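# Transfer 96-well plate from nest N1 to bench spot B1

## Task

Carry the 96-well plate out of plate nest N1 and set it on bench spot B1 with its long side aligned to the taped outline and the plate fully within it, then open the gripper and withdraw the hand. Viewed from behind the arms, N1 is the left nest and B1 is the right bench spot. A drop of a few millimetres at set-down is fine, but a longer fall at any moment fails the task.

## Robot and tools

ROBOT. Two arms, left_arm and right_arm, each with six revolute joints and a parallel two-finger gripper. Base roots in the scene frame: left_arm at (0, +0.297, 0) m, right_arm at (-0.028, -0.297, 0) m, both essentially unrotated. Joint ranges (rad), base to gripper: waist -2.880..2.880, shoulder 0..3.142, elbow 0..3.019, wrist pitch -1.693..1.571, wrist yaw -1.571..1.571, wrist roll -2.094..2.094. The elbow halts just before full extension.

FRAMES. Scene frame: origin on the table top midway between the arms, +z up, +x out across the table, left_arm on the +y side. The names left and right do not refer to image sides. Each gripper has its own axes: fingers extend along its +z and close along its y. The reported end_effector_position is the spot between the finger pads, roughly 1 cm short of the fingertips. Reported hand positions may be slightly wrong, more so at long reach.

ROW FORMAT. Every motion command uses a row of 14 numbers, each within [-1, 1], always covering both arms: left_arm's dx, dy, dz, rx, ry, rz, opening, then right_arm's seven in the same order. dx..rz are an offset (not a pose) expressed in that gripper's own axes, measured from the gripper's measured pose; scale 1.0 = 0.6 m for dx, dy, dz and 1.0 = 180 degrees for the rotation vector rx, ry, rz. Opening is absolute, not an offset: +1 fully open (0.094 m), -1 closed. An optional 12 extra numbers (0..1) scale joint stiffness, left_arm's six joints then right_arm's six in Joint positions order; they persist until changed.

TOOLS.
execute_actions(actions): a list of actions, each a table of up to 15 rows; each row is one step of 1/30 s, and a short table repeats its final row to fill 15 steps. All rows of an action are offsets from the gripper's measured pose when that action begins (for the first action, the last pose reported in this scene), not from the previous row. An empty list just returns the current state and images.
move(target, speed, blocking): target is one row as above, offsets counted from the pose in the latest result that contained one. Each gripper travels a straight path toward its target; both paths finish together, lasting 0.5 to 10 s (cut off at 10 s). speed is the path top speed in m/s, 0.002 to 0.5, default 0.25; rotation is capped at twice that in rad/s. Openings are sent at the start. Paths ignore obstacles and the other arm, and hands may lag, wander, or overshoot speed, particularly with a near-straight arm. blocking=false returns after 0.5 s while motion continues; no further rows or moves are accepted until a result shows the end, so use wait or stop.
wait(seconds): 0 to 10; lets the scene run with the last commands held; returns early if a running move finishes.
stop(): brakes a running move (needs some distance; fingers keep moving).
zoom_image(camera, region): camera is cam_low, cam_left_wrist or cam_right_wrist; region [x0, y0, x1, y1] in that image's pixels, top-left origin, at most 504x504.
read_manual(section): returns only licence texts.
finished_scene(scene): ends the given scene irreversibly; the goal must already be met and stay met.

CONTROL DETAILS. Each step, the commanded pose is clipped to 70 mm and 16 degrees from the measured pose; IK favours position over orientation. Far targets need several actions, and after an action the arm goes no further than its last clipped pose. Arms tend to settle a centimetre or more low; zero offsets can let them droop. To hold an arm in place, send the corrective offset in the first call of a reply and zeros afterwards, raising the aim if it still sags. Tiny commands of a few mm may not move the hand. Because offsets come from measured poses, repeating a small offset against a rigid surface does not press harder, but against something yielding it advances.

RESULTS. The state line gives each gripper's end_effector_position (m) and end_effector_quat_wxyz in the scene frame. grip_measured shows the finger opening on the command scale; the last Joint positions value is the opening in metres (readings may be off by ~1 mm). To hold the plate, command about 0.03 below grip_measured; less grips more gently. Hand target lines show where the controller is now driving each gripper. A move: line reports the ending (done, off_target, moving, held, fault), limits that acted (paced = pose clipped; held = a check blocked steps, after which the arm may jump faster), and each gripper's distance from its target; if only one arm is named, the other finished fine. pose unreachable means the clearance check altered or blocked that arm's command. FAULT, MOTOR HOT (from 85 °C) and OVER-TEMPERATURE FAULT (100 °C, arm goes limp and falls) signal stops; holding loads heats motors.

CAMERAS. cam_low 672x504 (fixed, pinhole plus radial), cam_left_wrist and cam_right_wrist 504x504 fisheye, calibrations as listed with each scene; small offsets from them are possible.

AVOID. Dropping the plate from height, knocking anything off the table, fast impacts or hard pressing, and the arms colliding or pushing each other. The simulation keeps running while you compose replies, so the robot holds its last command meanwhile.

Each tool is called after ">>>" by a JSON object that holds its "name" and its "arguments", one argument or row to a line.

## Session

>>> {"name": "execute_actions", "arguments": {
  "actions": []
}}

Scene clock: 0.00 s.
left_arm: end_effector_position=(+0.0973, +0.9924, +0.3858) grip_measured=+1.000 end_effector_quat_wxyz=(+0.053, -0.259, +0.936, +0.231) | right_arm: end_effector_position=(+0.2407, -0.3499, +0.1024) grip_measured=+1.000 end_effector_quat_wxyz=(+0.105, -0.157, +0.978, -0.092)
Joint positions: left_arm=[ 1.408  2.01   2.443 -1.533 -0.094  0.892  0.094] | right_arm=[-0.117  0.948  0.577 -0.946  0.118 -0.453  0.094]
Joint velocities: left_arm=[-0.005 -0.024 -0.022 -0.012 -0.022 -0.022  0.   ] | right_arm=[-0.015 -0.005  0.007 -0.007  0.022  0.051  0.   ]
Motor temperatures (°C, as the motors report them): left_arm=[21 23 26 20 23 22] | right_arm=[24 23 26 22 24 23]
Hand target (left_arm): +0.098, +0.996, +0.389; +0.056, -0.259, +0.935, +0.237
Hand target (right_arm): +0.248, -0.351, +0.109; +0.113, -0.157, +0.977, -0.094
Joint stiffness scale: left_arm=[1. 1. 1. 1. 1. 1.] | right_arm=[1. 1. 1. 1. 1. 1.]
camera_calibration (this result's frames):
cam_left_wrist: T_world_to_cam=[[0.515868, -0.750077, -0.413841, 0.859786], [-0.678443, -0.652671, 0.337246, 0.58859], [-0.523063, 0.106793, -0.845577, 0.394673], [0, 0, 0, 1]] pos_world=[0.162227, 0.986913, 0.491041]
cam_right_wrist: T_world_to_cam=[[0.276589, -0.937314, 0.211994, -0.410019], [-0.898055, -0.173589, 0.404183, 0.120337], [-0.342046, -0.302175, -0.889772, 0.195112], [0, 0, 0, 1]] pos_world=[0.288214, -0.304469, 0.211888]

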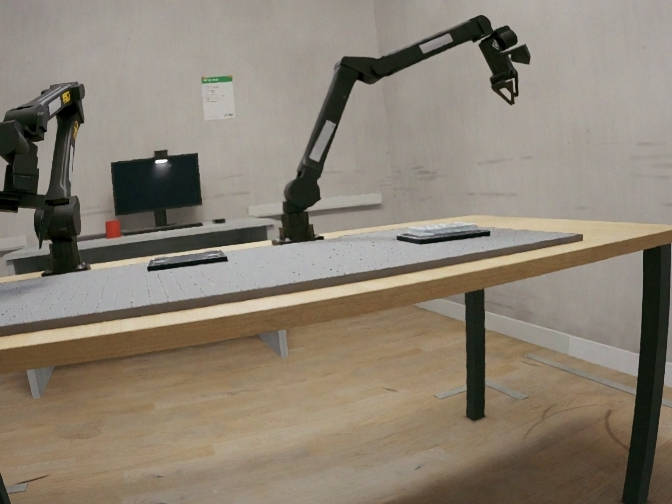

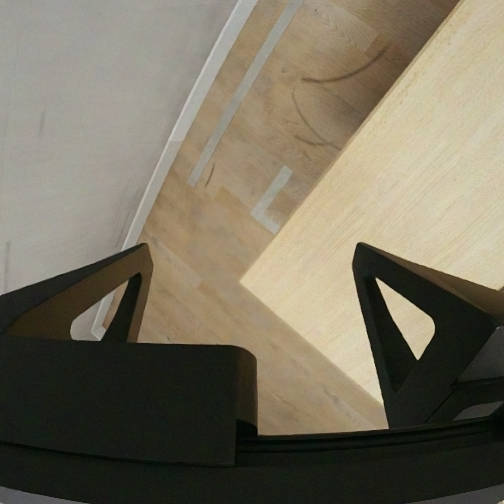

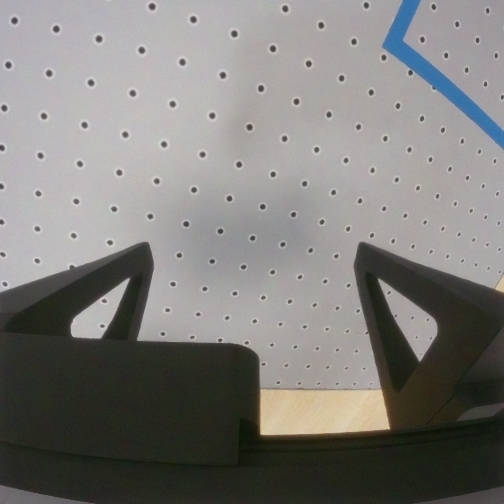

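>>> {"name": "move", "arguments": {
  "target": [0.062,-1,-0.023,0.085,0.135,-0.322,1,-0.08,-0.347,-0.1,-0.059,0.067,0.1,1],
  "speed": 0.38
}}

Scene clock: 11.40 s.
left_arm: end_effector_position=(+0.3805, +0.5156, +0.1543) grip_measured=+1.000 end_effector_quat_wxyz=(-0.003, +0.699, -0.715, +0.001) | right_arm: end_effector_position=(+0.3225, -0.5127, +0.2007) grip_measured=+1.000 end_effector_quat_wxyz=(-0.008, -0.003, +1.000, +0.003)
Joint positions: left_arm=[ 0.521  1.524  1.227 -1.267  0.    -1.025  0.094] | right_arm=[-0.547  1.442  1.262 -1.409  0.004 -0.555  0.094]
Joint velocities: left_arm=[-0.015  0.015 -0.002 -0.012 -0.007 -0.007  0.   ] | right_arm=[-0.005 -0.005 -0.007 -0.002 -0.022  0.007  0.   ]
Motor temperatures (°C, as the motors report them): left_arm=[21 27 30 20 23 22] | right_arm=[24 23 30 22 24 23]
Hand target (left_arm): +0.380, +0.520, +0.150; -0.005, +0.706, -0.708, +0.000
Hand target (right_arm): +0.332, -0.520, +0.210; -0.002, -0.003, +1.000, +0.001
Off the commanded pose (left_arm): 0.012 m, 1 deg.
Off the commanded pose (right_arm): 0.016 m, 1 deg.
Joint stiffness scale: left_arm=[1. 1. 1. 1. 1. 1.] | right_arm=[1. 1. 1. 1. 1. 1.]
move: off_target (left_arm, right_arm)
camera_calibration (this result's frames):
cam_left_wrist: T_world_to_cam=[[0.999867, -0.015139, -0.00608516, -0.365808], [-0.00873902, -0.81184, 0.583815, 0.33677], [-0.0137786, -0.583684, -0.811864, 0.555056], [0, 0, 0, 1]] pos_world=[0.37635, 0.591843, 0.251792]
cam_right_wrist: T_world_to_cam=[[-0.00541354, -0.999978, -0.00386517, -0.503957], [-0.80989, 0.00211719, 0.586578, 0.150923], [-0.586557, 0.00630583, -0.809884, 0.482342], [0, 0, 0, 1]] pos_world=[0.402424, -0.507307, 0.300165]

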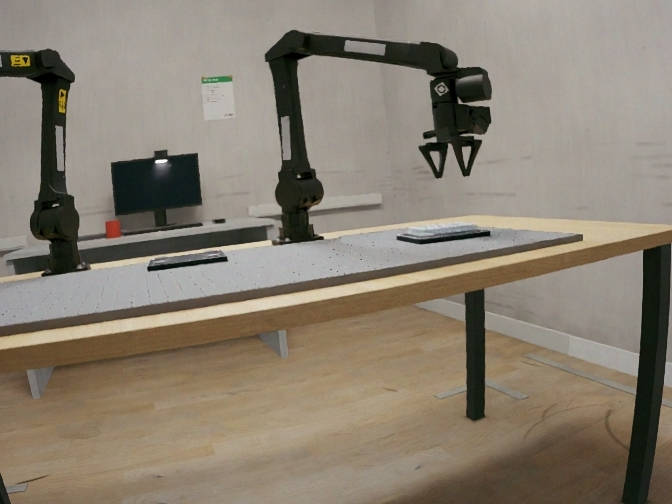

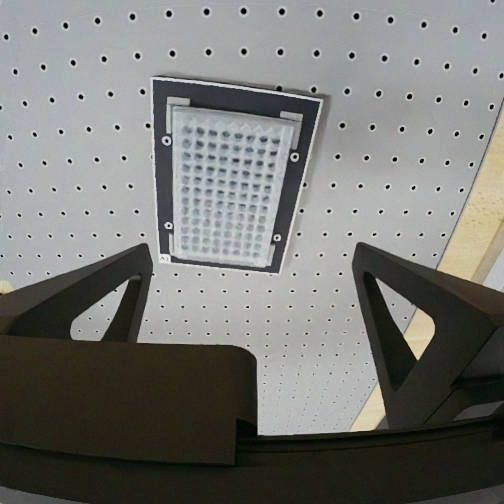

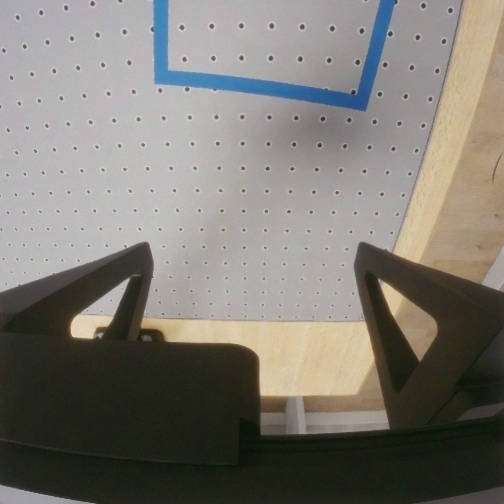

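>>> {"name": "move", "arguments": {
  "target": [0.033,0.037,0.155,0,0,0.046,1,0,0,-0.015,0,0.006,-0.17,1],
  "speed": 0.2
}}

>>> {"name": "zoom_image", "arguments": {
  "camera": "cam_low",
  "region": [370,150,530,270]
}}

Scene clock: 20.53 s.
left_arm: end_effector_position=(+0.3566, +0.5008, +0.0678) grip_measured=+1.000 end_effector_quat_wxyz=(+0.005, -0.654, +0.756, -0.001) | right_arm: end_effector_position=(+0.3169, -0.5114, +0.2009) grip_measured=+1.000 end_effector_quat_wxyz=(-0.019, -0.258, +0.966, +0.010)
Joint positions: left_arm=[ 0.519  1.548  1.006 -1.018  0.    -0.905  0.094] | right_arm=[-0.547  1.442  1.262 -1.431  0.014 -1.07   0.094]
Joint velocities: left_arm=[-0.005 -0.005 -0.012 -0.002  0.066 -0.022  0.   ] | right_arm=[-0.015  0.005 -0.002 -0.022 -0.037 -0.022  0.   ]
Motor temperatures (°C, as the motors report them): left_arm=[21 27 31 20 23 22] | right_arm=[24 24 32 22 24 23]
Hand target (left_arm): +0.360, +0.496, +0.061; +0.003, -0.646, +0.763, -0.001
Hand target (right_arm): +0.323, -0.513, +0.210; -0.017, -0.267, +0.964, +0.005
Off the commanded pose (left_arm): 0.008 m, 1 deg.
Off the commanded pose (right_arm): 0.011 m, 1 deg.
Joint stiffness scale: left_arm=[1. 1. 1. 1. 1. 1.] | right_arm=[1. 1. 1. 1. 1. 1.]
move: off_target (right_arm)
camera_calibration (this result's frames):
cam_left_wrist: T_world_to_cam=[[0.990599, -0.136762, -0.00317163, -0.278581], [-0.109466, -0.806364, 0.5812, 0.408451], [-0.0820438, -0.575389, -0.813754, 0.496222], [0, 0, 0, 1]] pos_world=[0.361386, 0.576782, 0.165528]
cam_right_wrist: T_world_to_cam=[[0.487226, -0.872904, -0.0254911, -0.589517], [-0.692016, -0.403736, 0.598424, -0.101009], [-0.532658, -0.273927, -0.800774, 0.316971], [0, 0, 0, 1]] pos_world=[0.386165, -0.468546, 0.299241]

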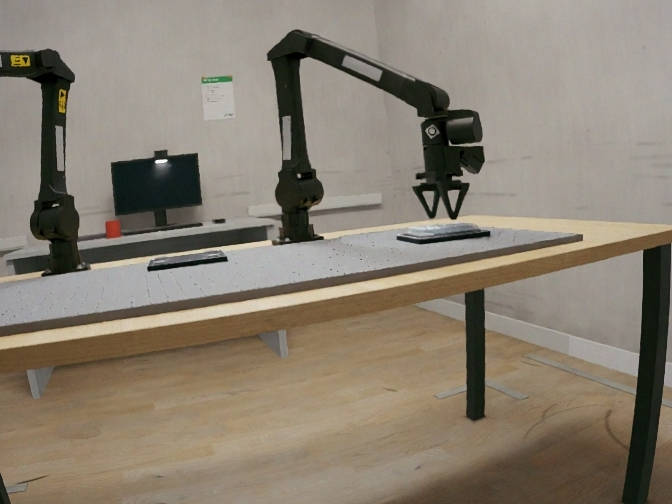

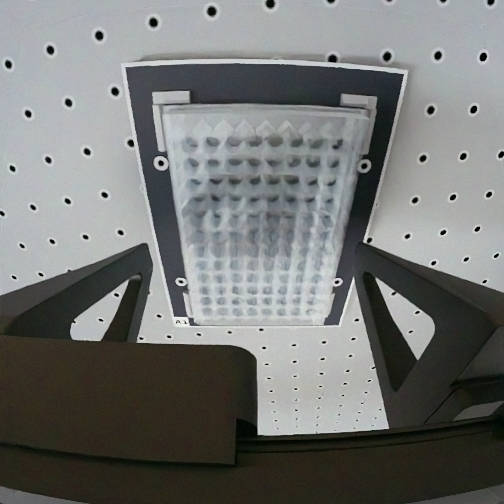

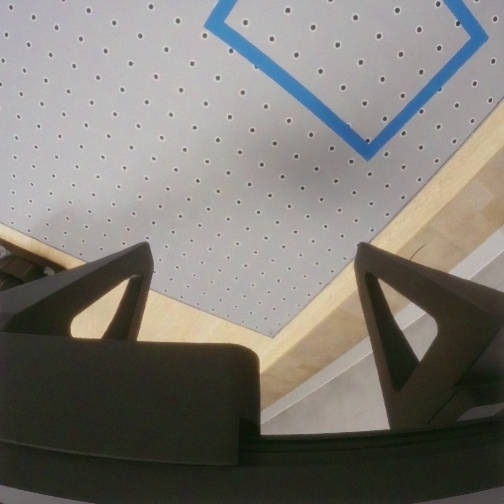

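Region (370, 150, 530, 270) of cam_low's 672x504 image, scaled by 3.150, with more detail than that image has; it fills the top 378 rows of this view, and the rest is white.

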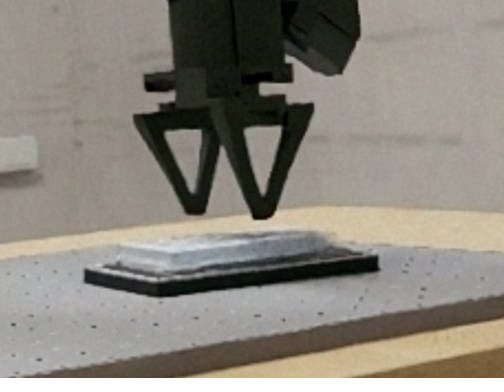

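>>> {"name": "move", "arguments": {
  "target": [0.014,-0.011,0.053,0,0,0.004,1,0,0,0,0,0,0,1],
  "speed": 0.04
}}

>>> {"name": "zoom_image", "arguments": {
  "camera": "cam_low",
  "region": [370,150,530,270]
}}

Scene clock: 24.27 s.
left_arm: end_effector_position=(+0.3608, +0.4968, +0.0444) grip_measured=+1.000 end_effector_quat_wxyz=(+0.009, -0.651, +0.759, -0.002) | right_arm: end_effector_position=(+0.3169, -0.5114, +0.2009) grip_measured=+1.000 end_effector_quat_wxyz=(-0.019, -0.259, +0.966, +0.010)
Joint positions: left_arm=[ 0.505  1.583  0.975 -0.944  0.    -0.911  0.094] | right_arm=[-0.547  1.442  1.262 -1.431  0.014 -1.073  0.094]
Joint velocities: left_arm=[-0.015 -0.005  0.007  0.027  0.007  0.022  0.   ] | right_arm=[-0.005 -0.015  0.002 -0.012 -0.022 -0.007  0.   ]
Motor temperatures (°C, as the motors report them): left_arm=[21 26 31 20 23 22] | right_arm=[24 24 33 22 24 23]
Hand target (left_arm): +0.363, +0.492, +0.036; +0.005, -0.650, +0.760, -0.001
Hand target (right_arm): +0.317, -0.511, +0.201; -0.019, -0.258, +0.966, +0.010
Off the commanded pose (left_arm): 0.010 m, 1 deg.
Off the commanded pose (right_arm): 0.000 m, 0 deg.
Joint stiffness scale: left_arm=[1. 1. 1. 1. 1. 1.] | right_arm=[1. 1. 1. 1. 1. 1.]
move: done
camera_calibration (this result's frames):
cam_left_wrist: T_world_to_cam=[[0.989471, -0.144694, 0.0032275, -0.279377], [-0.119994, -0.807686, 0.577274, 0.423894], [-0.0809214, -0.571583, -0.816544, 0.472957], [0, 0, 0, 1]] pos_world=[0.365573, 0.572283, 0.14239]
cam_right_wrist: T_world_to_cam=[[0.489553, -0.871598, -0.0255763, -0.58957], [-0.69095, -0.405647, 0.598363, -0.102312], [-0.531907, -0.275259, -0.800817, 0.31606], [0, 0, 0, 1]] pos_world=[0.386049, -0.468372, 0.299247]

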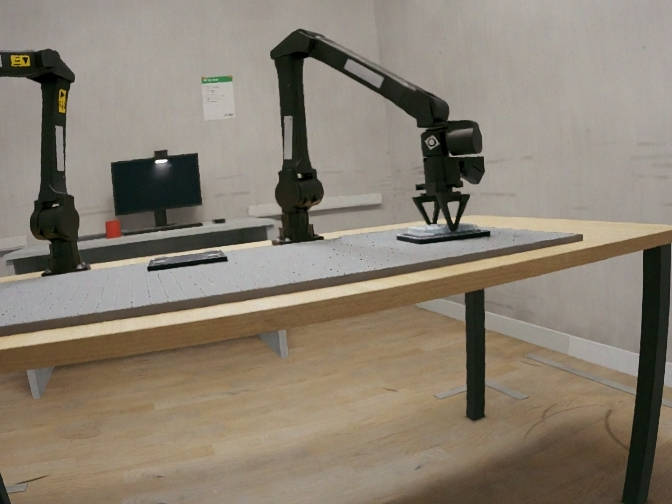

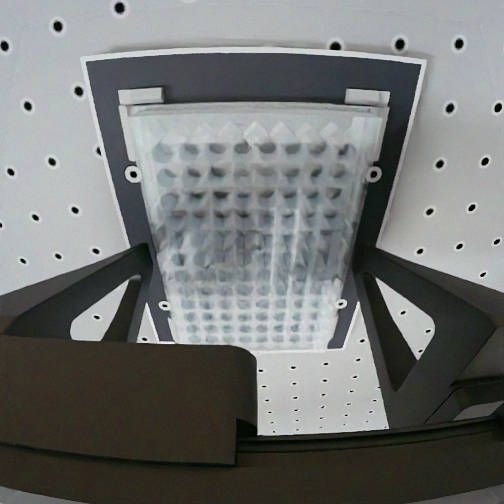

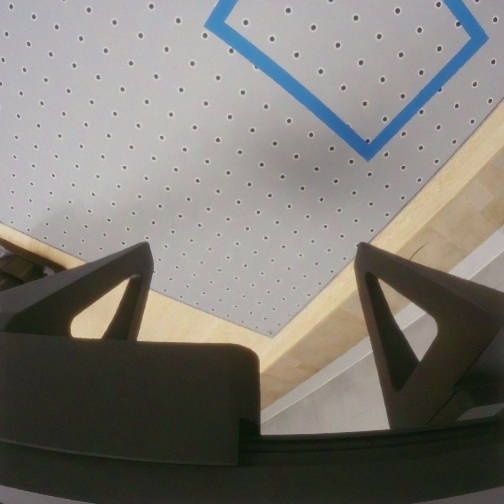

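Region (370, 150, 530, 270) of cam_low's 672x504 image, scaled by 3.150, with more detail than that image has; it fills the top 378 rows of this view, and the rest is white.

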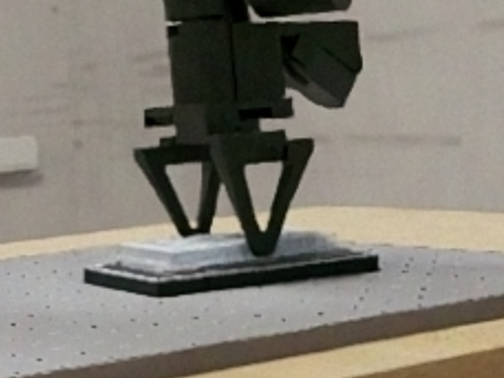

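>>> {"name": "execute_actions", "arguments": {
  "actions": [
    [[0,0,0,0,0,0,0.95,0,0,0,0,0,0,1],[0,0,0,0,0,0,0.92,0,0,0,0,0,0,1],[0,0,0,0,0,0,0.89,0,0,0,0,0,0,1],[0,0,0,0,0,0,0.86,0,0,0,0,0,0,1],[0,0,0,0,0,0,0.83,0,0,0,0,0,0,1],[0,0,0,0,0,0,0.8,0,0,0,0,0,0,1],[0,0,0,0,0,0,0.78,0,0,0,0,0,0,1],[0,0,0,0,0,0,0.76,0,0,0,0,0,0,1],[0,0,0,0,0,0,0.74,0,0,0,0,0,0,1],[0,0,0,0,0,0,0.71,0,0,0,0,0,0,1],[0,0,0,0,0,0,0.68,0,0,0,0,0,0,1]]
  ]
}}

>>> {"name": "move", "arguments": {
  "target": [-0.015,-0.02,-0.08,0.006,-0.004,0,0.68,0,0,0,0,0,0,1],
  "speed": 0.08
}}

>>> {"name": "zoom_image", "arguments": {
  "camera": "cam_low",
  "region": [370,150,530,270]
}}

Scene clock: 29.27 s.
left_arm: end_effector_position=(+0.3609, +0.4967, +0.0444) grip_measured=+0.735 end_effector_quat_wxyz=(+0.009, -0.651, +0.759, -0.002) | right_arm: end_effector_position=(+0.3169, -0.5114, +0.2009) grip_measured=+1.000 end_effector_quat_wxyz=(-0.019, -0.259, +0.966, +0.010)
Joint positions: left_arm=[ 0.505  1.583  0.975 -0.944  0.001 -0.911  0.081] | right_arm=[-0.547  1.442  1.262 -1.431  0.014 -1.073  0.094]
Joint velocities: left_arm=[-0.005 -0.005  0.002  0.012 -0.022 -0.007  0.   ] | right_arm=[-0.005  0.005  0.007 -0.007  0.007 -0.007  0.   ]
Motor temperatures (°C, as the motors report them): left_arm=[21 26 31 20 23 22] | right_arm=[24 24 32 22 24 23]
Hand target (left_arm): +0.361, +0.497, +0.044; +0.009, -0.651, +0.759, -0.002
Hand target (right_arm): +0.317, -0.511, +0.201; -0.019, -0.259, +0.966, +0.010
Off the commanded pose (left_arm): 0.000 m, 0 deg.
Off the commanded pose (right_arm): 0.000 m, 0 deg.
Joint stiffness scale: left_arm=[1. 1. 1. 1. 1. 1.] | right_arm=[1. 1. 1. 1. 1. 1.]
camera_calibration (this result's frames):
cam_left_wrist: T_world_to_cam=[[0.989523, -0.144329, 0.00369489, -0.279678], [-0.119914, -0.807341, 0.577772, 0.423586], [-0.080406, -0.572162, -0.81619, 0.472983], [0, 0, 0, 1]] pos_world=[0.365572, 0.572236, 0.142341]
cam_right_wrist: T_world_to_cam=[[0.489553, -0.871598, -0.0255763, -0.58957], [-0.69095, -0.405647, 0.598363, -0.102312], [-0.531907, -0.275259, -0.800817, 0.31606], [0, 0, 0, 1]] pos_world=[0.386049, -0.468372, 0.299247]

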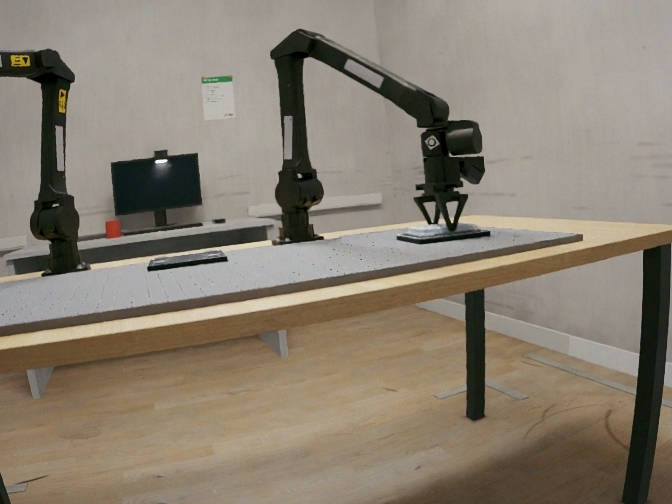

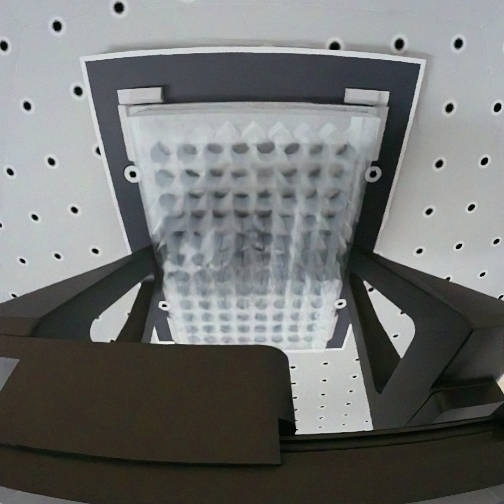

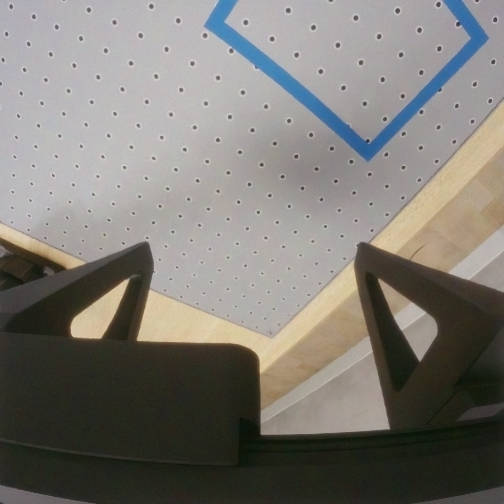

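Scene clock: 30.27 s.
left_arm: end_effector_position=(+0.3606, +0.4962, +0.0784) grip_measured=+0.735 end_effector_quat_wxyz=(+0.006, -0.652, +0.758, -0.003) | right_arm: end_effector_position=(+0.3169, -0.5114, +0.2009) grip_measured=+1.000 end_effector_quat_wxyz=(-0.019, -0.259, +0.966, +0.010)
Joint positions: left_arm=[ 0.505  1.534  1.022 -1.046  0.003 -0.912  0.081] | right_arm=[-0.547  1.442  1.262 -1.431  0.014 -1.073  0.094]
Joint velocities: left_arm=[-0.015 -0.005 -0.002 -0.007 -0.037  0.022 -0.001] | right_arm=[-0.015 -0.015 -0.007  0.002 -0.022 -0.066  0.   ]
Motor temperatures (°C, as the motors report them): left_arm=[21 26 31 20 23 22] | right_arm=[24 24 32 22 24 23]
Hand target (left_arm): +0.372, +0.503, +0.093; +0.020, -0.651, +0.758, -0.005
Hand target (right_arm): +0.317, -0.511, +0.201; -0.019, -0.259, +0.966, +0.010
Off the commanded pose (left_arm): 0.020 m, 2 deg.
Off the commanded pose (right_arm): 0.000 m, 0 deg.
Joint stiffness scale: left_arm=[1. 1. 1. 1. 1. 1.] | right_arm=[1. 1. 1. 1. 1. 1.]
move: off_target (left_arm)
camera_calibration (this result's frames):
cam_left_wrist: T_world_to_cam=[[0.989637, -0.14359, 0.0000791328, -0.279679], [-0.116852, -0.805037, 0.581602, 0.40094], [-0.0834484, -0.575585, -0.813473, 0.503057], [0, 0, 0, 1]] pos_world=[0.36561, 0.572164, 0.176058]
cam_right_wrist: T_world_to_cam=[[0.489553, -0.871598, -0.0255763, -0.58957], [-0.69095, -0.405647, 0.598363, -0.102312], [-0.531907, -0.275259, -0.800817, 0.31606], [0, 0, 0, 1]] pos_world=[0.386049, -0.468372, 0.299247]

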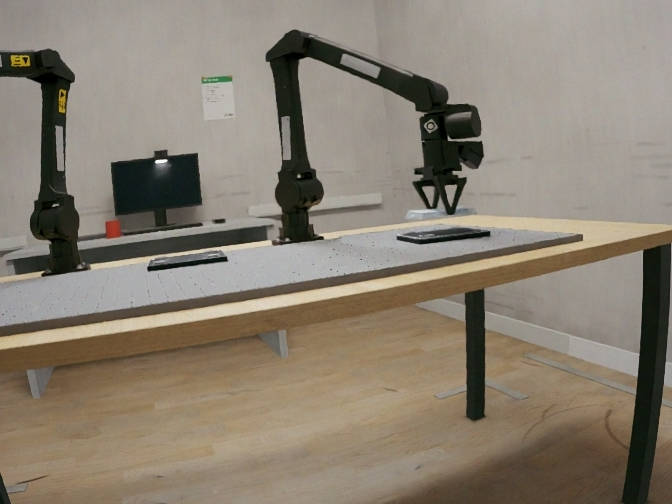

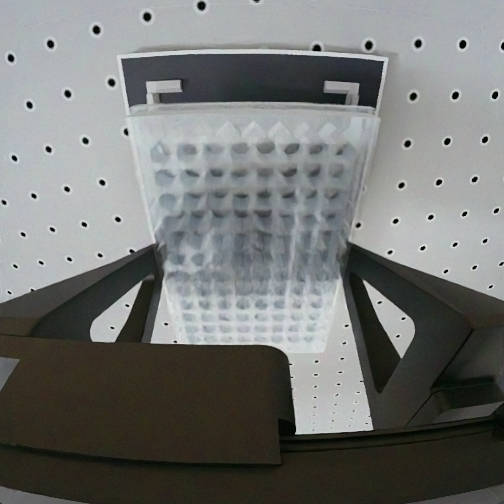

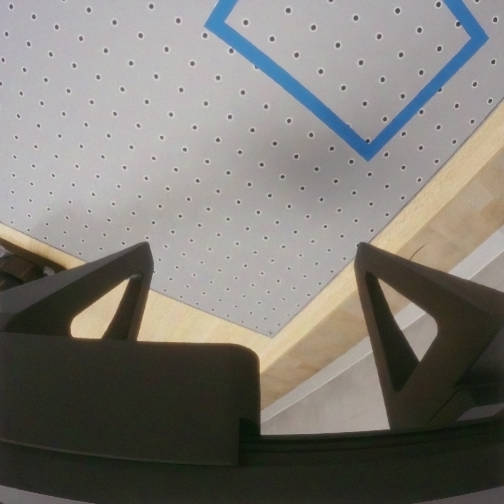

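Region (370, 150, 530, 270) of cam_low's 672x504 image, scaled by 3.150, with more detail than that image has; it fills the top 378 rows of this view, and the rest is white.

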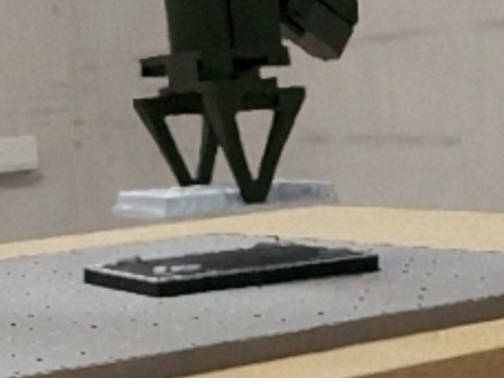

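>>> {"name": "move", "arguments": {
  "target": [0.832,-0.295,-0.03,0.005,0,0.045,0.68,0,0,0,0,0,-0.23,1],
  "speed": 0.32
}}

Scene clock: 37.17 s.
left_arm: end_effector_position=(+0.4540, -0.0209, +0.0910) grip_measured=+0.735 end_effector_quat_wxyz=(+0.013, -0.589, +0.808, -0.002) | right_arm: end_effector_position=(+0.3169, -0.5114, +0.2009) grip_measured=+1.000 end_effector_quat_wxyz=(-0.014, -0.578, +0.816, +0.016)
Joint positions: left_arm=[-0.619  1.859  1.491 -1.19  -0.022 -1.876  0.081] | right_arm=[-0.547  1.442  1.262 -1.431  0.014 -1.781  0.094]
Joint velocities: left_arm=[-0.005 -0.005 -0.002  0.012  0.007  0.007  0.001] | right_arm=[-0.015 -0.005 -0.002  0.002 -0.066 -0.066  0.   ]
Motor temperatures (°C, as the motors report them): left_arm=[21 27 33 20 23 22] | right_arm=[24 25 32 22 24 23]
Hand target (left_arm): +0.467, -0.024, +0.098; +0.016, -0.596, +0.803, -0.009
Hand target (right_arm): +0.317, -0.511, +0.201; -0.014, -0.584, +0.812, +0.016
Off the commanded pose (left_arm): 0.008 m, 1 deg.
Off the commanded pose (right_arm): 0.000 m, 1 deg.
Joint stiffness scale: left_arm=[1. 1. 1. 1. 1. 1.] | right_arm=[1. 1. 1. 1. 1. 1.]
move: done
camera_calibration (this result's frames):
cam_left_wrist: T_world_to_cam=[[0.954194, -0.299105, 0.00699508, -0.434184], [-0.249124, -0.781363, 0.572197, 0.0497288], [-0.165682, -0.54773, -0.820086, 0.261969], [0, 0, 0, 1]] pos_world=[0.470088, 0.0524777, 0.18942]
cam_right_wrist: T_world_to_cam=[[0.938506, -0.342982, -0.0396202, -0.458698], [-0.25868, -0.774511, 0.577249, -0.423709], [-0.228673, -0.531503, -0.815606, 0.0918825], [0, 0, 0, 1]] pos_world=[0.341897, -0.436657, 0.301352]

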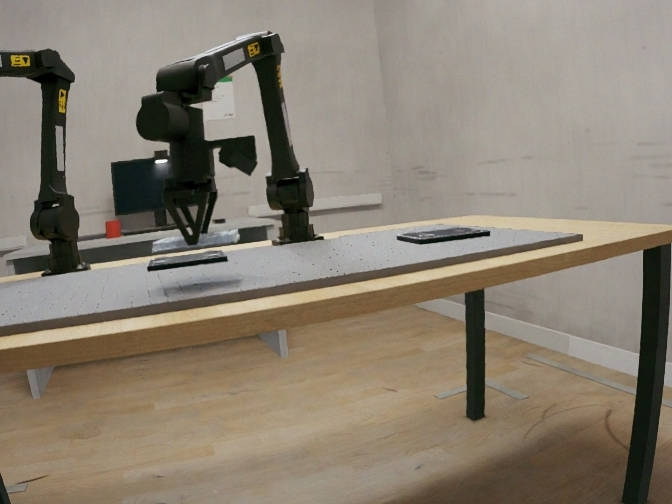

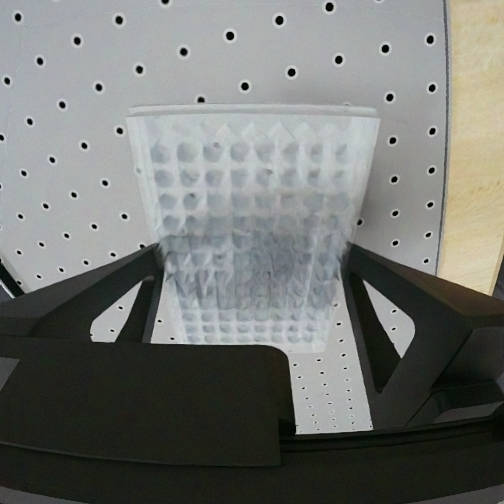

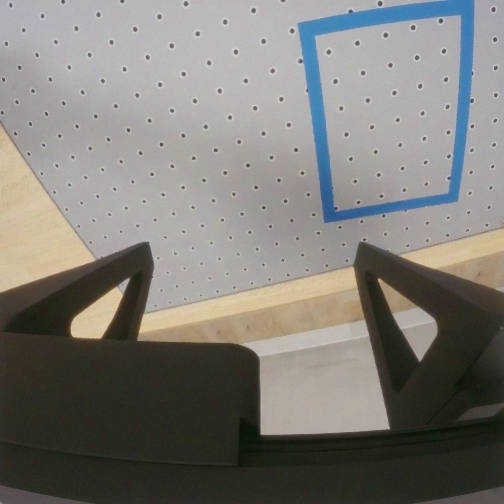

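>>> {"name": "move", "arguments": {
  "target": [0,0,0.109,-0.005,0.002,0,0.68,-0.1,-0.1,0,0,0,0,1],
  "speed": 0.07
}}

>>> {"name": "zoom_image", "arguments": {
  "camera": "cam_low",
  "region": [120,190,280,310]
}}

Scene clock: 41.40 s.
left_arm: end_effector_position=(+0.4547, -0.0232, +0.0372) grip_measured=+0.735 end_effector_quat_wxyz=(+0.008, -0.590, +0.807, -0.002) | right_arm: end_effector_position=(+0.3790, -0.4715, +0.1901) grip_measured=+1.000 end_effector_quat_wxyz=(-0.020, -0.581, +0.813, +0.022)
Joint positions: left_arm=[-0.619  1.923  1.434 -1.072 -0.013 -1.879  0.081] | right_arm=[-0.398  1.553  1.355 -1.431  0.011 -1.64   0.094]
Joint velocities: left_arm=[-0.015 -0.015  0.007 -0.002 -0.022  0.066 -0.001] | right_arm=[-0.005  0.005 -0.012 -0.017  0.022 -0.022  0.   ]
Motor temperatures (°C, as the motors report them): left_arm=[21 27 33 20 23 22] | right_arm=[24 25 33 22 24 23]
Hand target (left_arm): +0.456, -0.021, +0.026; +0.005, -0.589, +0.808, +0.002
Hand target (right_arm): +0.393, -0.474, +0.199; -0.014, -0.578, +0.816, +0.014
Off the commanded pose (left_arm): 0.012 m, 1 deg.
Off the commanded pose (right_arm): 0.017 m, 1 deg.
Joint stiffness scale: left_arm=[1. 1. 1. 1. 1. 1.] | right_arm=[1. 1. 1. 1. 1. 1.]
move: off_target (left_arm, right_arm)
camera_calibration (this result's frames):
cam_left_wrist: T_world_to_cam=[[0.954993, -0.296626, 0.00141837, -0.435263], [-0.242778, -0.778864, 0.578299, 0.0757683], [-0.170434, -0.552616, -0.815823, 0.218624], [0, 0, 0, 1]] pos_world=[0.471329, 0.0507177, 0.135159]
cam_right_wrist: T_world_to_cam=[[0.940482, -0.335252, -0.0556708, -0.497791], [-0.243357, -0.778713, 0.578258, -0.378508], [-0.237214, -0.530294, -0.813952, 0.121963], [0, 0, 0, 1]] pos_world=[0.404982, -0.396958, 0.290435]

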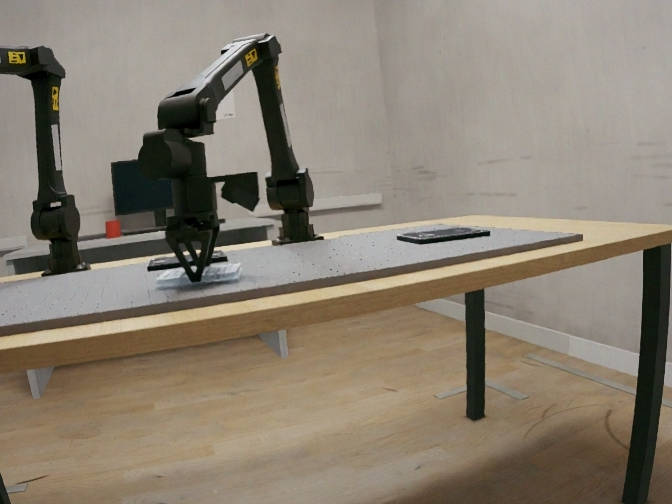

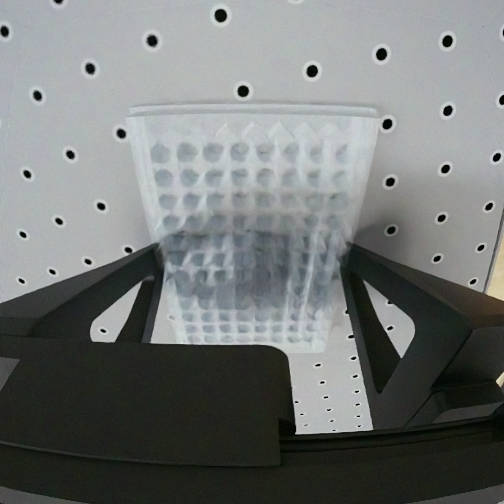

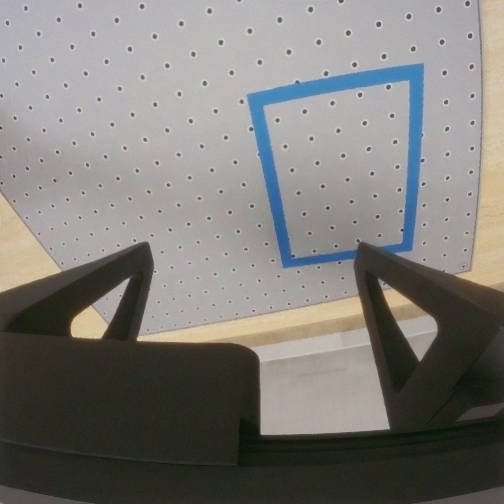

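Region (120, 190, 280, 310) of cam_low's 672x504 image, scaled by 3.150, with more detail than that image has; it fills the top 378 rows of this view, and the rest is white.

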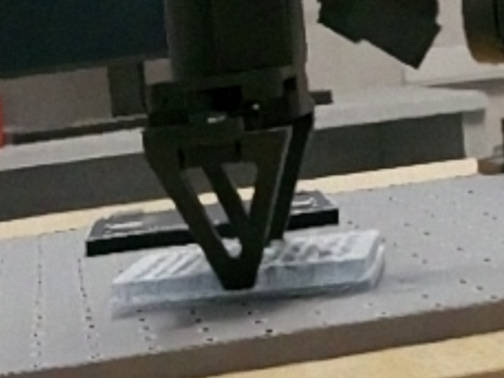

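>>> {"name": "execute_actions", "arguments": {
  "actions": [
    [[0,0,0,0,0,0,1,0,0,0,0,0,0,1]]
  ]
}}

>>> {"name": "move", "arguments": {
  "target": [0.007,-0.025,-0.075,0.008,0,0,1,0,0,0,0,0,0,1],
  "speed": 0.1
}}

>>> {"name": "move", "arguments": {
  "target": [-0.67,0.38,-0.15,0,0,0,1,-0.765,0.113,0.193,0.022,0,-0.017,1],
  "speed": 0.35
}}

>>> {"name": "zoom_image", "arguments": {
  "camera": "cam_low",
  "region": [120,190,280,310]
}}

Scene clock: 47.57 s.
left_arm: end_effector_position=(+0.4547, -0.0232, +0.0372) grip_measured=+1.000 end_effector_quat_wxyz=(+0.008, -0.590, +0.807, -0.002) | right_arm: end_effector_position=(+0.3790, -0.4715, +0.1901) grip_measured=+1.000 end_effector_quat_wxyz=(-0.020, -0.580, +0.814, +0.022)
Joint positions: left_arm=[-0.619  1.923  1.434 -1.072 -0.013 -1.879  0.094] | right_arm=[-0.398  1.553  1.355 -1.431  0.011 -1.638  0.094]
Joint velocities: left_arm=[-0.005 -0.005 -0.002 -0.022 -0.051 -0.037  0.   ] | right_arm=[ 0.005 -0.015  0.002  0.002 -0.007 -0.007  0.   ]
Motor temperatures (°C, as the motors report them): left_arm=[21 28 33 20 23 22] | right_arm=[24 25 34 22 24 23]
Hand target (left_arm): +0.455, -0.023, +0.037; +0.008, -0.590, +0.807, -0.002
Hand target (right_arm): +0.379, -0.472, +0.190; -0.020, -0.581, +0.813, +0.022
Off the commanded pose (left_arm): 0.000 m, 0 deg.
Off the commanded pose (right_arm): 0.000 m, 0 deg.
Joint stiffness scale: left_arm=[1. 1. 1. 1. 1. 1.] | right_arm=[1. 1. 1. 1. 1. 1.]
camera_calibration (this result's frames):
cam_left_wrist: T_world_to_cam=[[0.954993, -0.296626, 0.00141837, -0.435263], [-0.242778, -0.778864, 0.578299, 0.0757683], [-0.170434, -0.552616, -0.815823, 0.218624], [0, 0, 0, 1]] pos_world=[0.471329, 0.0507177, 0.135159]
cam_right_wrist: T_world_to_cam=[[0.939841, -0.337048, -0.0556556, -0.498398], [-0.244826, -0.778186, 0.578349, -0.377719], [-0.238242, -0.52993, -0.813889, 0.122512], [0, 0, 0, 1]] pos_world=[0.405126, -0.396997, 0.290426]

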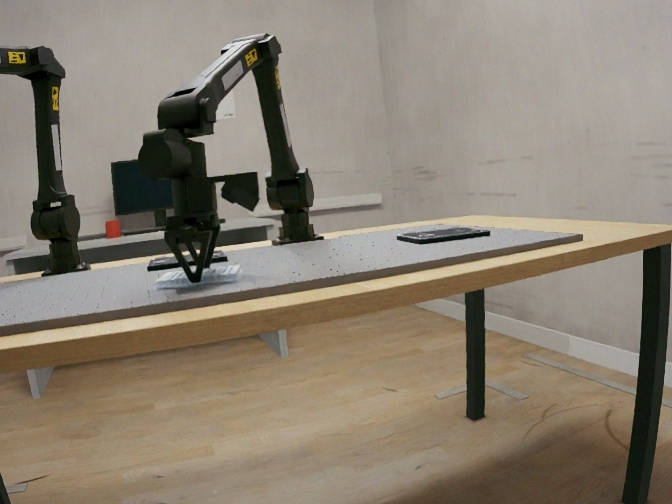

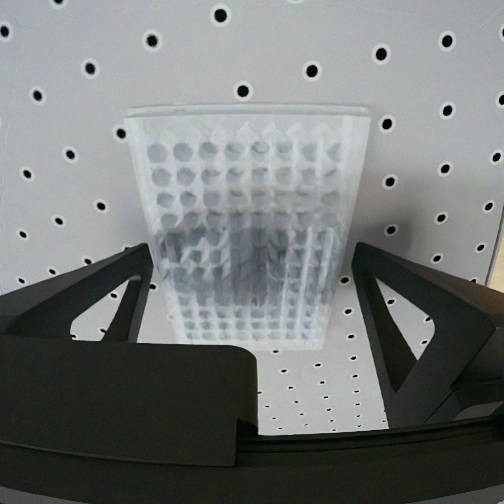

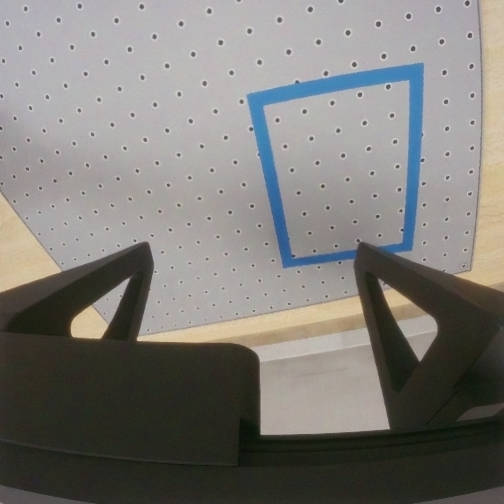

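Scene clock: 48.50 s.
left_arm: end_effector_position=(+0.4572, -0.0238, +0.0699) grip_measured=+1.000 end_effector_quat_wxyz=(+0.011, -0.590, +0.807, -0.002) | right_arm: end_effector_position=(+0.3790, -0.4715, +0.1901) grip_measured=+1.000 end_effector_quat_wxyz=(-0.020, -0.580, +0.814, +0.022)
Joint positions: left_arm=[-0.619  1.891  1.48  -1.149 -0.019 -1.879  0.094] | right_arm=[-0.398  1.553  1.355 -1.431  0.011 -1.638  0.094]
Joint velocities: left_arm=[ 0.005 -0.005  0.002  0.002 -0.037 -0.022  0.   ] | right_arm=[-0.005 -0.015 -0.002  0.012 -0.022 -0.022  0.   ]
Motor temperatures (°C, as the motors report them): left_arm=[21 28 33 20 23 22] | right_arm=[24 25 34 22 24 23]
Hand target (left_arm): +0.466, -0.031, +0.083; +0.015, -0.590, +0.807, -0.013
Hand target (right_arm): +0.379, -0.472, +0.190; -0.020, -0.580, +0.814, +0.022
Off the commanded pose (left_arm): 0.018 m, 1 deg.
Off the commanded pose (right_arm): 0.000 m, 0 deg.
Joint stiffness scale: left_arm=[1. 1. 1. 1. 1. 1.] | right_arm=[1. 1. 1. 1. 1. 1.]
move: off_target (left_arm)
camera_calibration (this result's frames):
cam_left_wrist: T_world_to_cam=[[0.954998, -0.296583, 0.00428122, -0.438111], [-0.245178, -0.781186, 0.574139, 0.0583394], [-0.166935, -0.549351, -0.818747, 0.244096], [0, 0, 0, 1]] pos_world=[0.473446, 0.0497321, 0.168233]
cam_right_wrist: T_world_to_cam=[[0.939841, -0.337048, -0.0556556, -0.498398], [-0.244826, -0.778186, 0.578349, -0.377719], [-0.238242, -0.52993, -0.813889, 0.122512], [0, 0, 0, 1]] pos_world=[0.405126, -0.396997, 0.290426]

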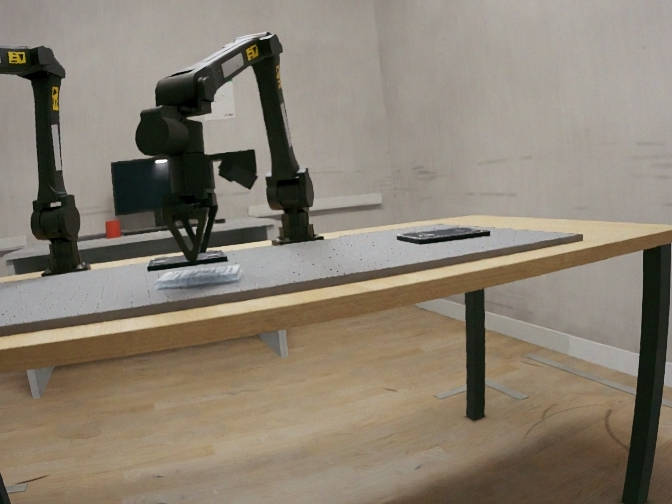

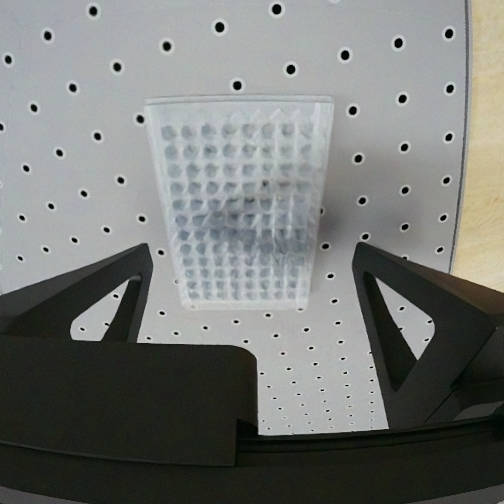

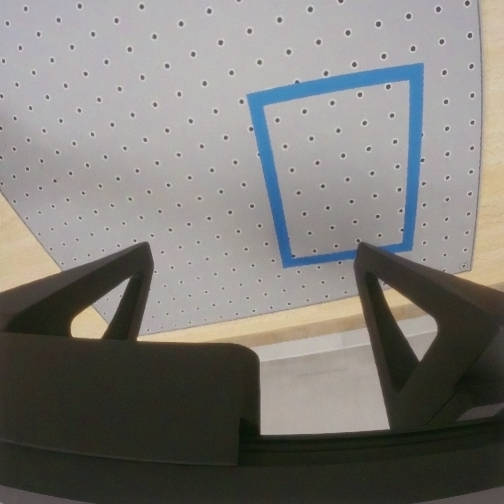

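Scene clock: 50.57 s.
left_arm: end_effector_position=(+0.3445, +0.4295, +0.1495) grip_measured=+1.000 end_effector_quat_wxyz=(+0.001, -0.598, +0.801, +0.002) | right_arm: end_effector_position=(+0.4412, -0.0186, +0.0737) grip_measured=+1.000 end_effector_quat_wxyz=(-0.010, -0.610, +0.793, -0.007)
Joint positions: left_arm=[ 0.365  1.352  1.034 -1.251 -0.004 -0.915  0.094] | right_arm=[ 0.543  1.874  1.465 -1.179  0.015 -0.771  0.094]
Joint velocities: left_arm=[-0.005 -0.015  0.007 -0.002 -0.022  0.022  0.   ] | right_arm=[-0.005  0.005  0.002 -0.002 -0.051 -0.037  0.   ]
Motor temperatures (°C, as the motors report them): left_arm=[21 28 33 20 23 22] | right_arm=[24 25 34 22 24 23]
Hand target (left_arm): +0.353, +0.429, +0.160; +0.007, -0.590, +0.807, -0.001
Hand target (right_arm): +0.458, -0.014, +0.079; +0.004, -0.602, +0.799, -0.010
Off the commanded pose (left_arm): 0.020 m, 2 deg.
Off the commanded pose (right_arm): 0.017 m, 2 deg.
Joint stiffness scale: left_arm=[1. 1. 1. 1. 1. 1.] | right_arm=[1. 1. 1. 1. 1. 1.]
move: off_target (left_arm, right_arm)
camera_calibration (this result's frames):
cam_left_wrist: T_world_to_cam=[[0.960696, -0.27729, -0.0131692, -0.204022], [-0.217975, -0.78287, 0.582753, 0.32918], [-0.171902, -0.556978, -0.812542, 0.543537], [0, 0, 0, 1]] pos_world=[0.361191, 0.50387, 0.247129]
cam_right_wrist: T_world_to_cam=[[0.963497, -0.267717, 0.00121328, -0.423983], [-0.216498, -0.776482, 0.591781, 0.043775], [-0.157488, -0.570442, -0.806098, 0.245712], [0, 0, 0, 1]] pos_world=[0.456681, 0.0606471, 0.172677]

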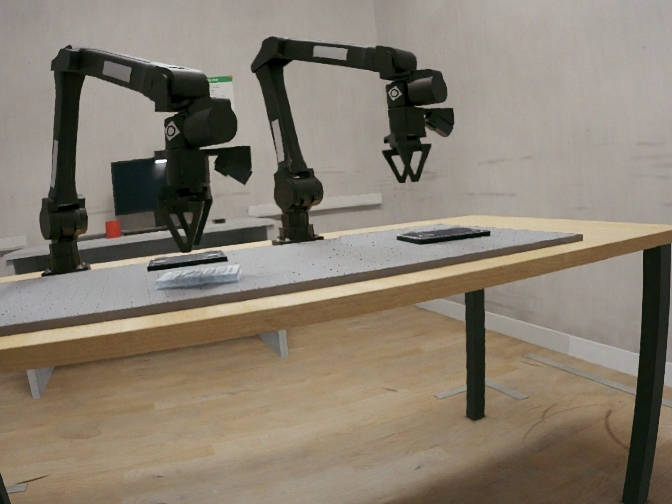

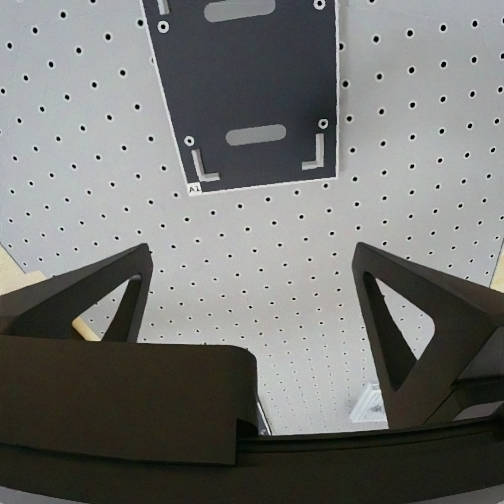

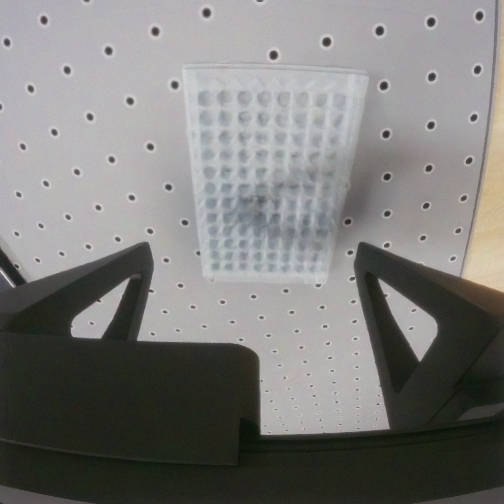

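Region (120, 190, 280, 310) of cam_low's 672x504 image, scaled by 3.150, with more detail than that image has; it fills the top 378 rows of this view, and the rest is white.

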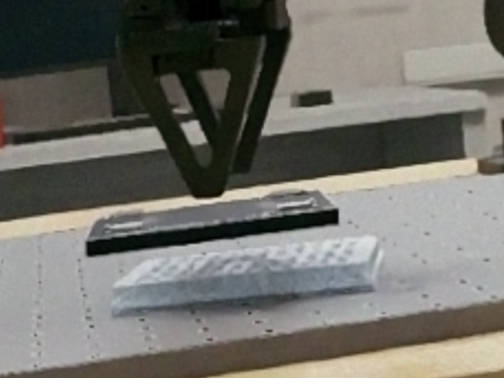

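>>> {"name": "move", "arguments": {
  "target": [0,0,0,0,0,0,1,-0.022,-0.016,0.062,0,-0.008,0.004,1],
  "speed": 0.07
}}

>>> {"name": "zoom_image", "arguments": {
  "camera": "cam_low",
  "region": [120,190,280,310]
}}

Scene clock: 54.30 s.
left_arm: end_effector_position=(+0.3445, +0.4295, +0.1495) grip_measured=+1.000 end_effector_quat_wxyz=(+0.001, -0.597, +0.802, +0.002) | right_arm: end_effector_position=(+0.4529, -0.0088, +0.0495) grip_measured=+1.000 end_effector_quat_wxyz=(+0.005, -0.609, +0.793, -0.001)
Joint positions: left_arm=[ 0.365  1.352  1.034 -1.251 -0.004 -0.913  0.094] | right_arm=[ 0.543  1.92   1.465 -1.105  0.001 -0.769  0.094]
Joint velocities: left_arm=[-0.015 -0.034 -0.012  0.007 -0.007  0.022  0.   ] | right_arm=[-0.005 -0.015  0.012 -0.017 -0.051  0.007  0.   ]
Motor temperatures (°C, as the motors report them): left_arm=[21 28 33 20 23 22] | right_arm=[24 26 34 22 24 23]
Hand target (left_arm): +0.345, +0.430, +0.150; +0.001, -0.598, +0.801, +0.002
Hand target (right_arm): +0.453, -0.009, +0.036; +0.000, -0.605, +0.796, +0.001
Off the commanded pose (left_arm): 0.000 m, 0 deg.
Off the commanded pose (right_arm): 0.013 m, 1 deg.
Joint stiffness scale: left_arm=[1. 1. 1. 1. 1. 1.] | right_arm=[1. 1. 1. 1. 1. 1.]
move: off_target (right_arm)
camera_calibration (this result's frames):
cam_left_wrist: T_world_to_cam=[[0.959952, -0.279855, -0.0131807, -0.202662], [-0.220058, -0.782285, 0.582756, 0.329646], [-0.173398, -0.556518, -0.81254, 0.543854], [0, 0, 0, 1]] pos_world=[0.36139, 0.503825, 0.247129]
cam_right_wrist: T_world_to_cam=[[0.962971, -0.269393, 0.0106541, -0.43281], [-0.227745, -0.791676, 0.566905, 0.0744653], [-0.144286, -0.54834, -0.823714, 0.228719], [0, 0, 0, 1]] pos_world=[0.466744, 0.0677724, 0.150796]

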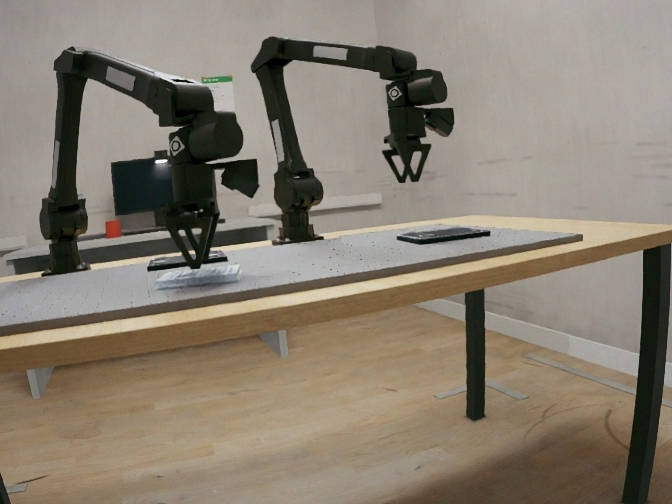

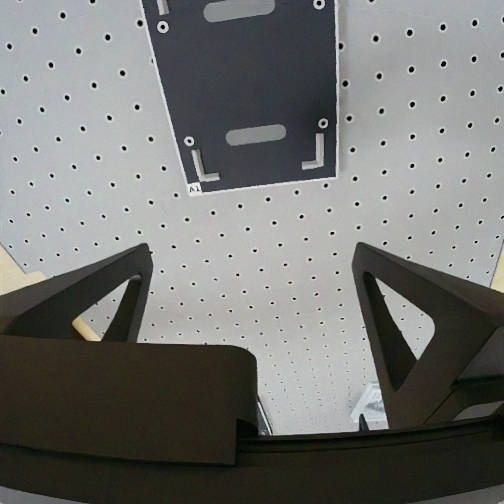

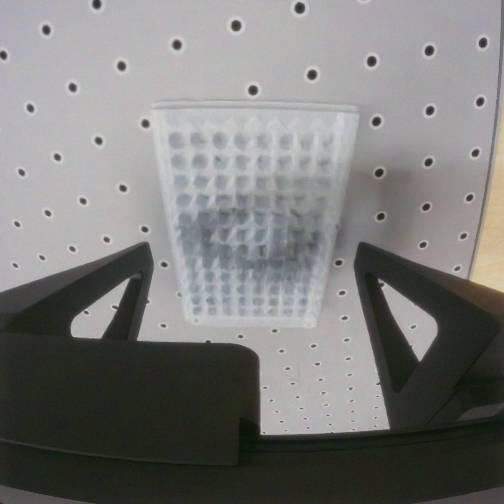

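Region (120, 190, 280, 310) of cam_low's 672x504 image, scaled by 3.150, with more detail than that image has; it fills the top 378 rows of this view, and the rest is white.

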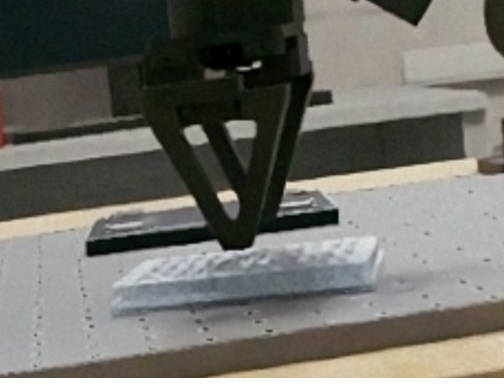

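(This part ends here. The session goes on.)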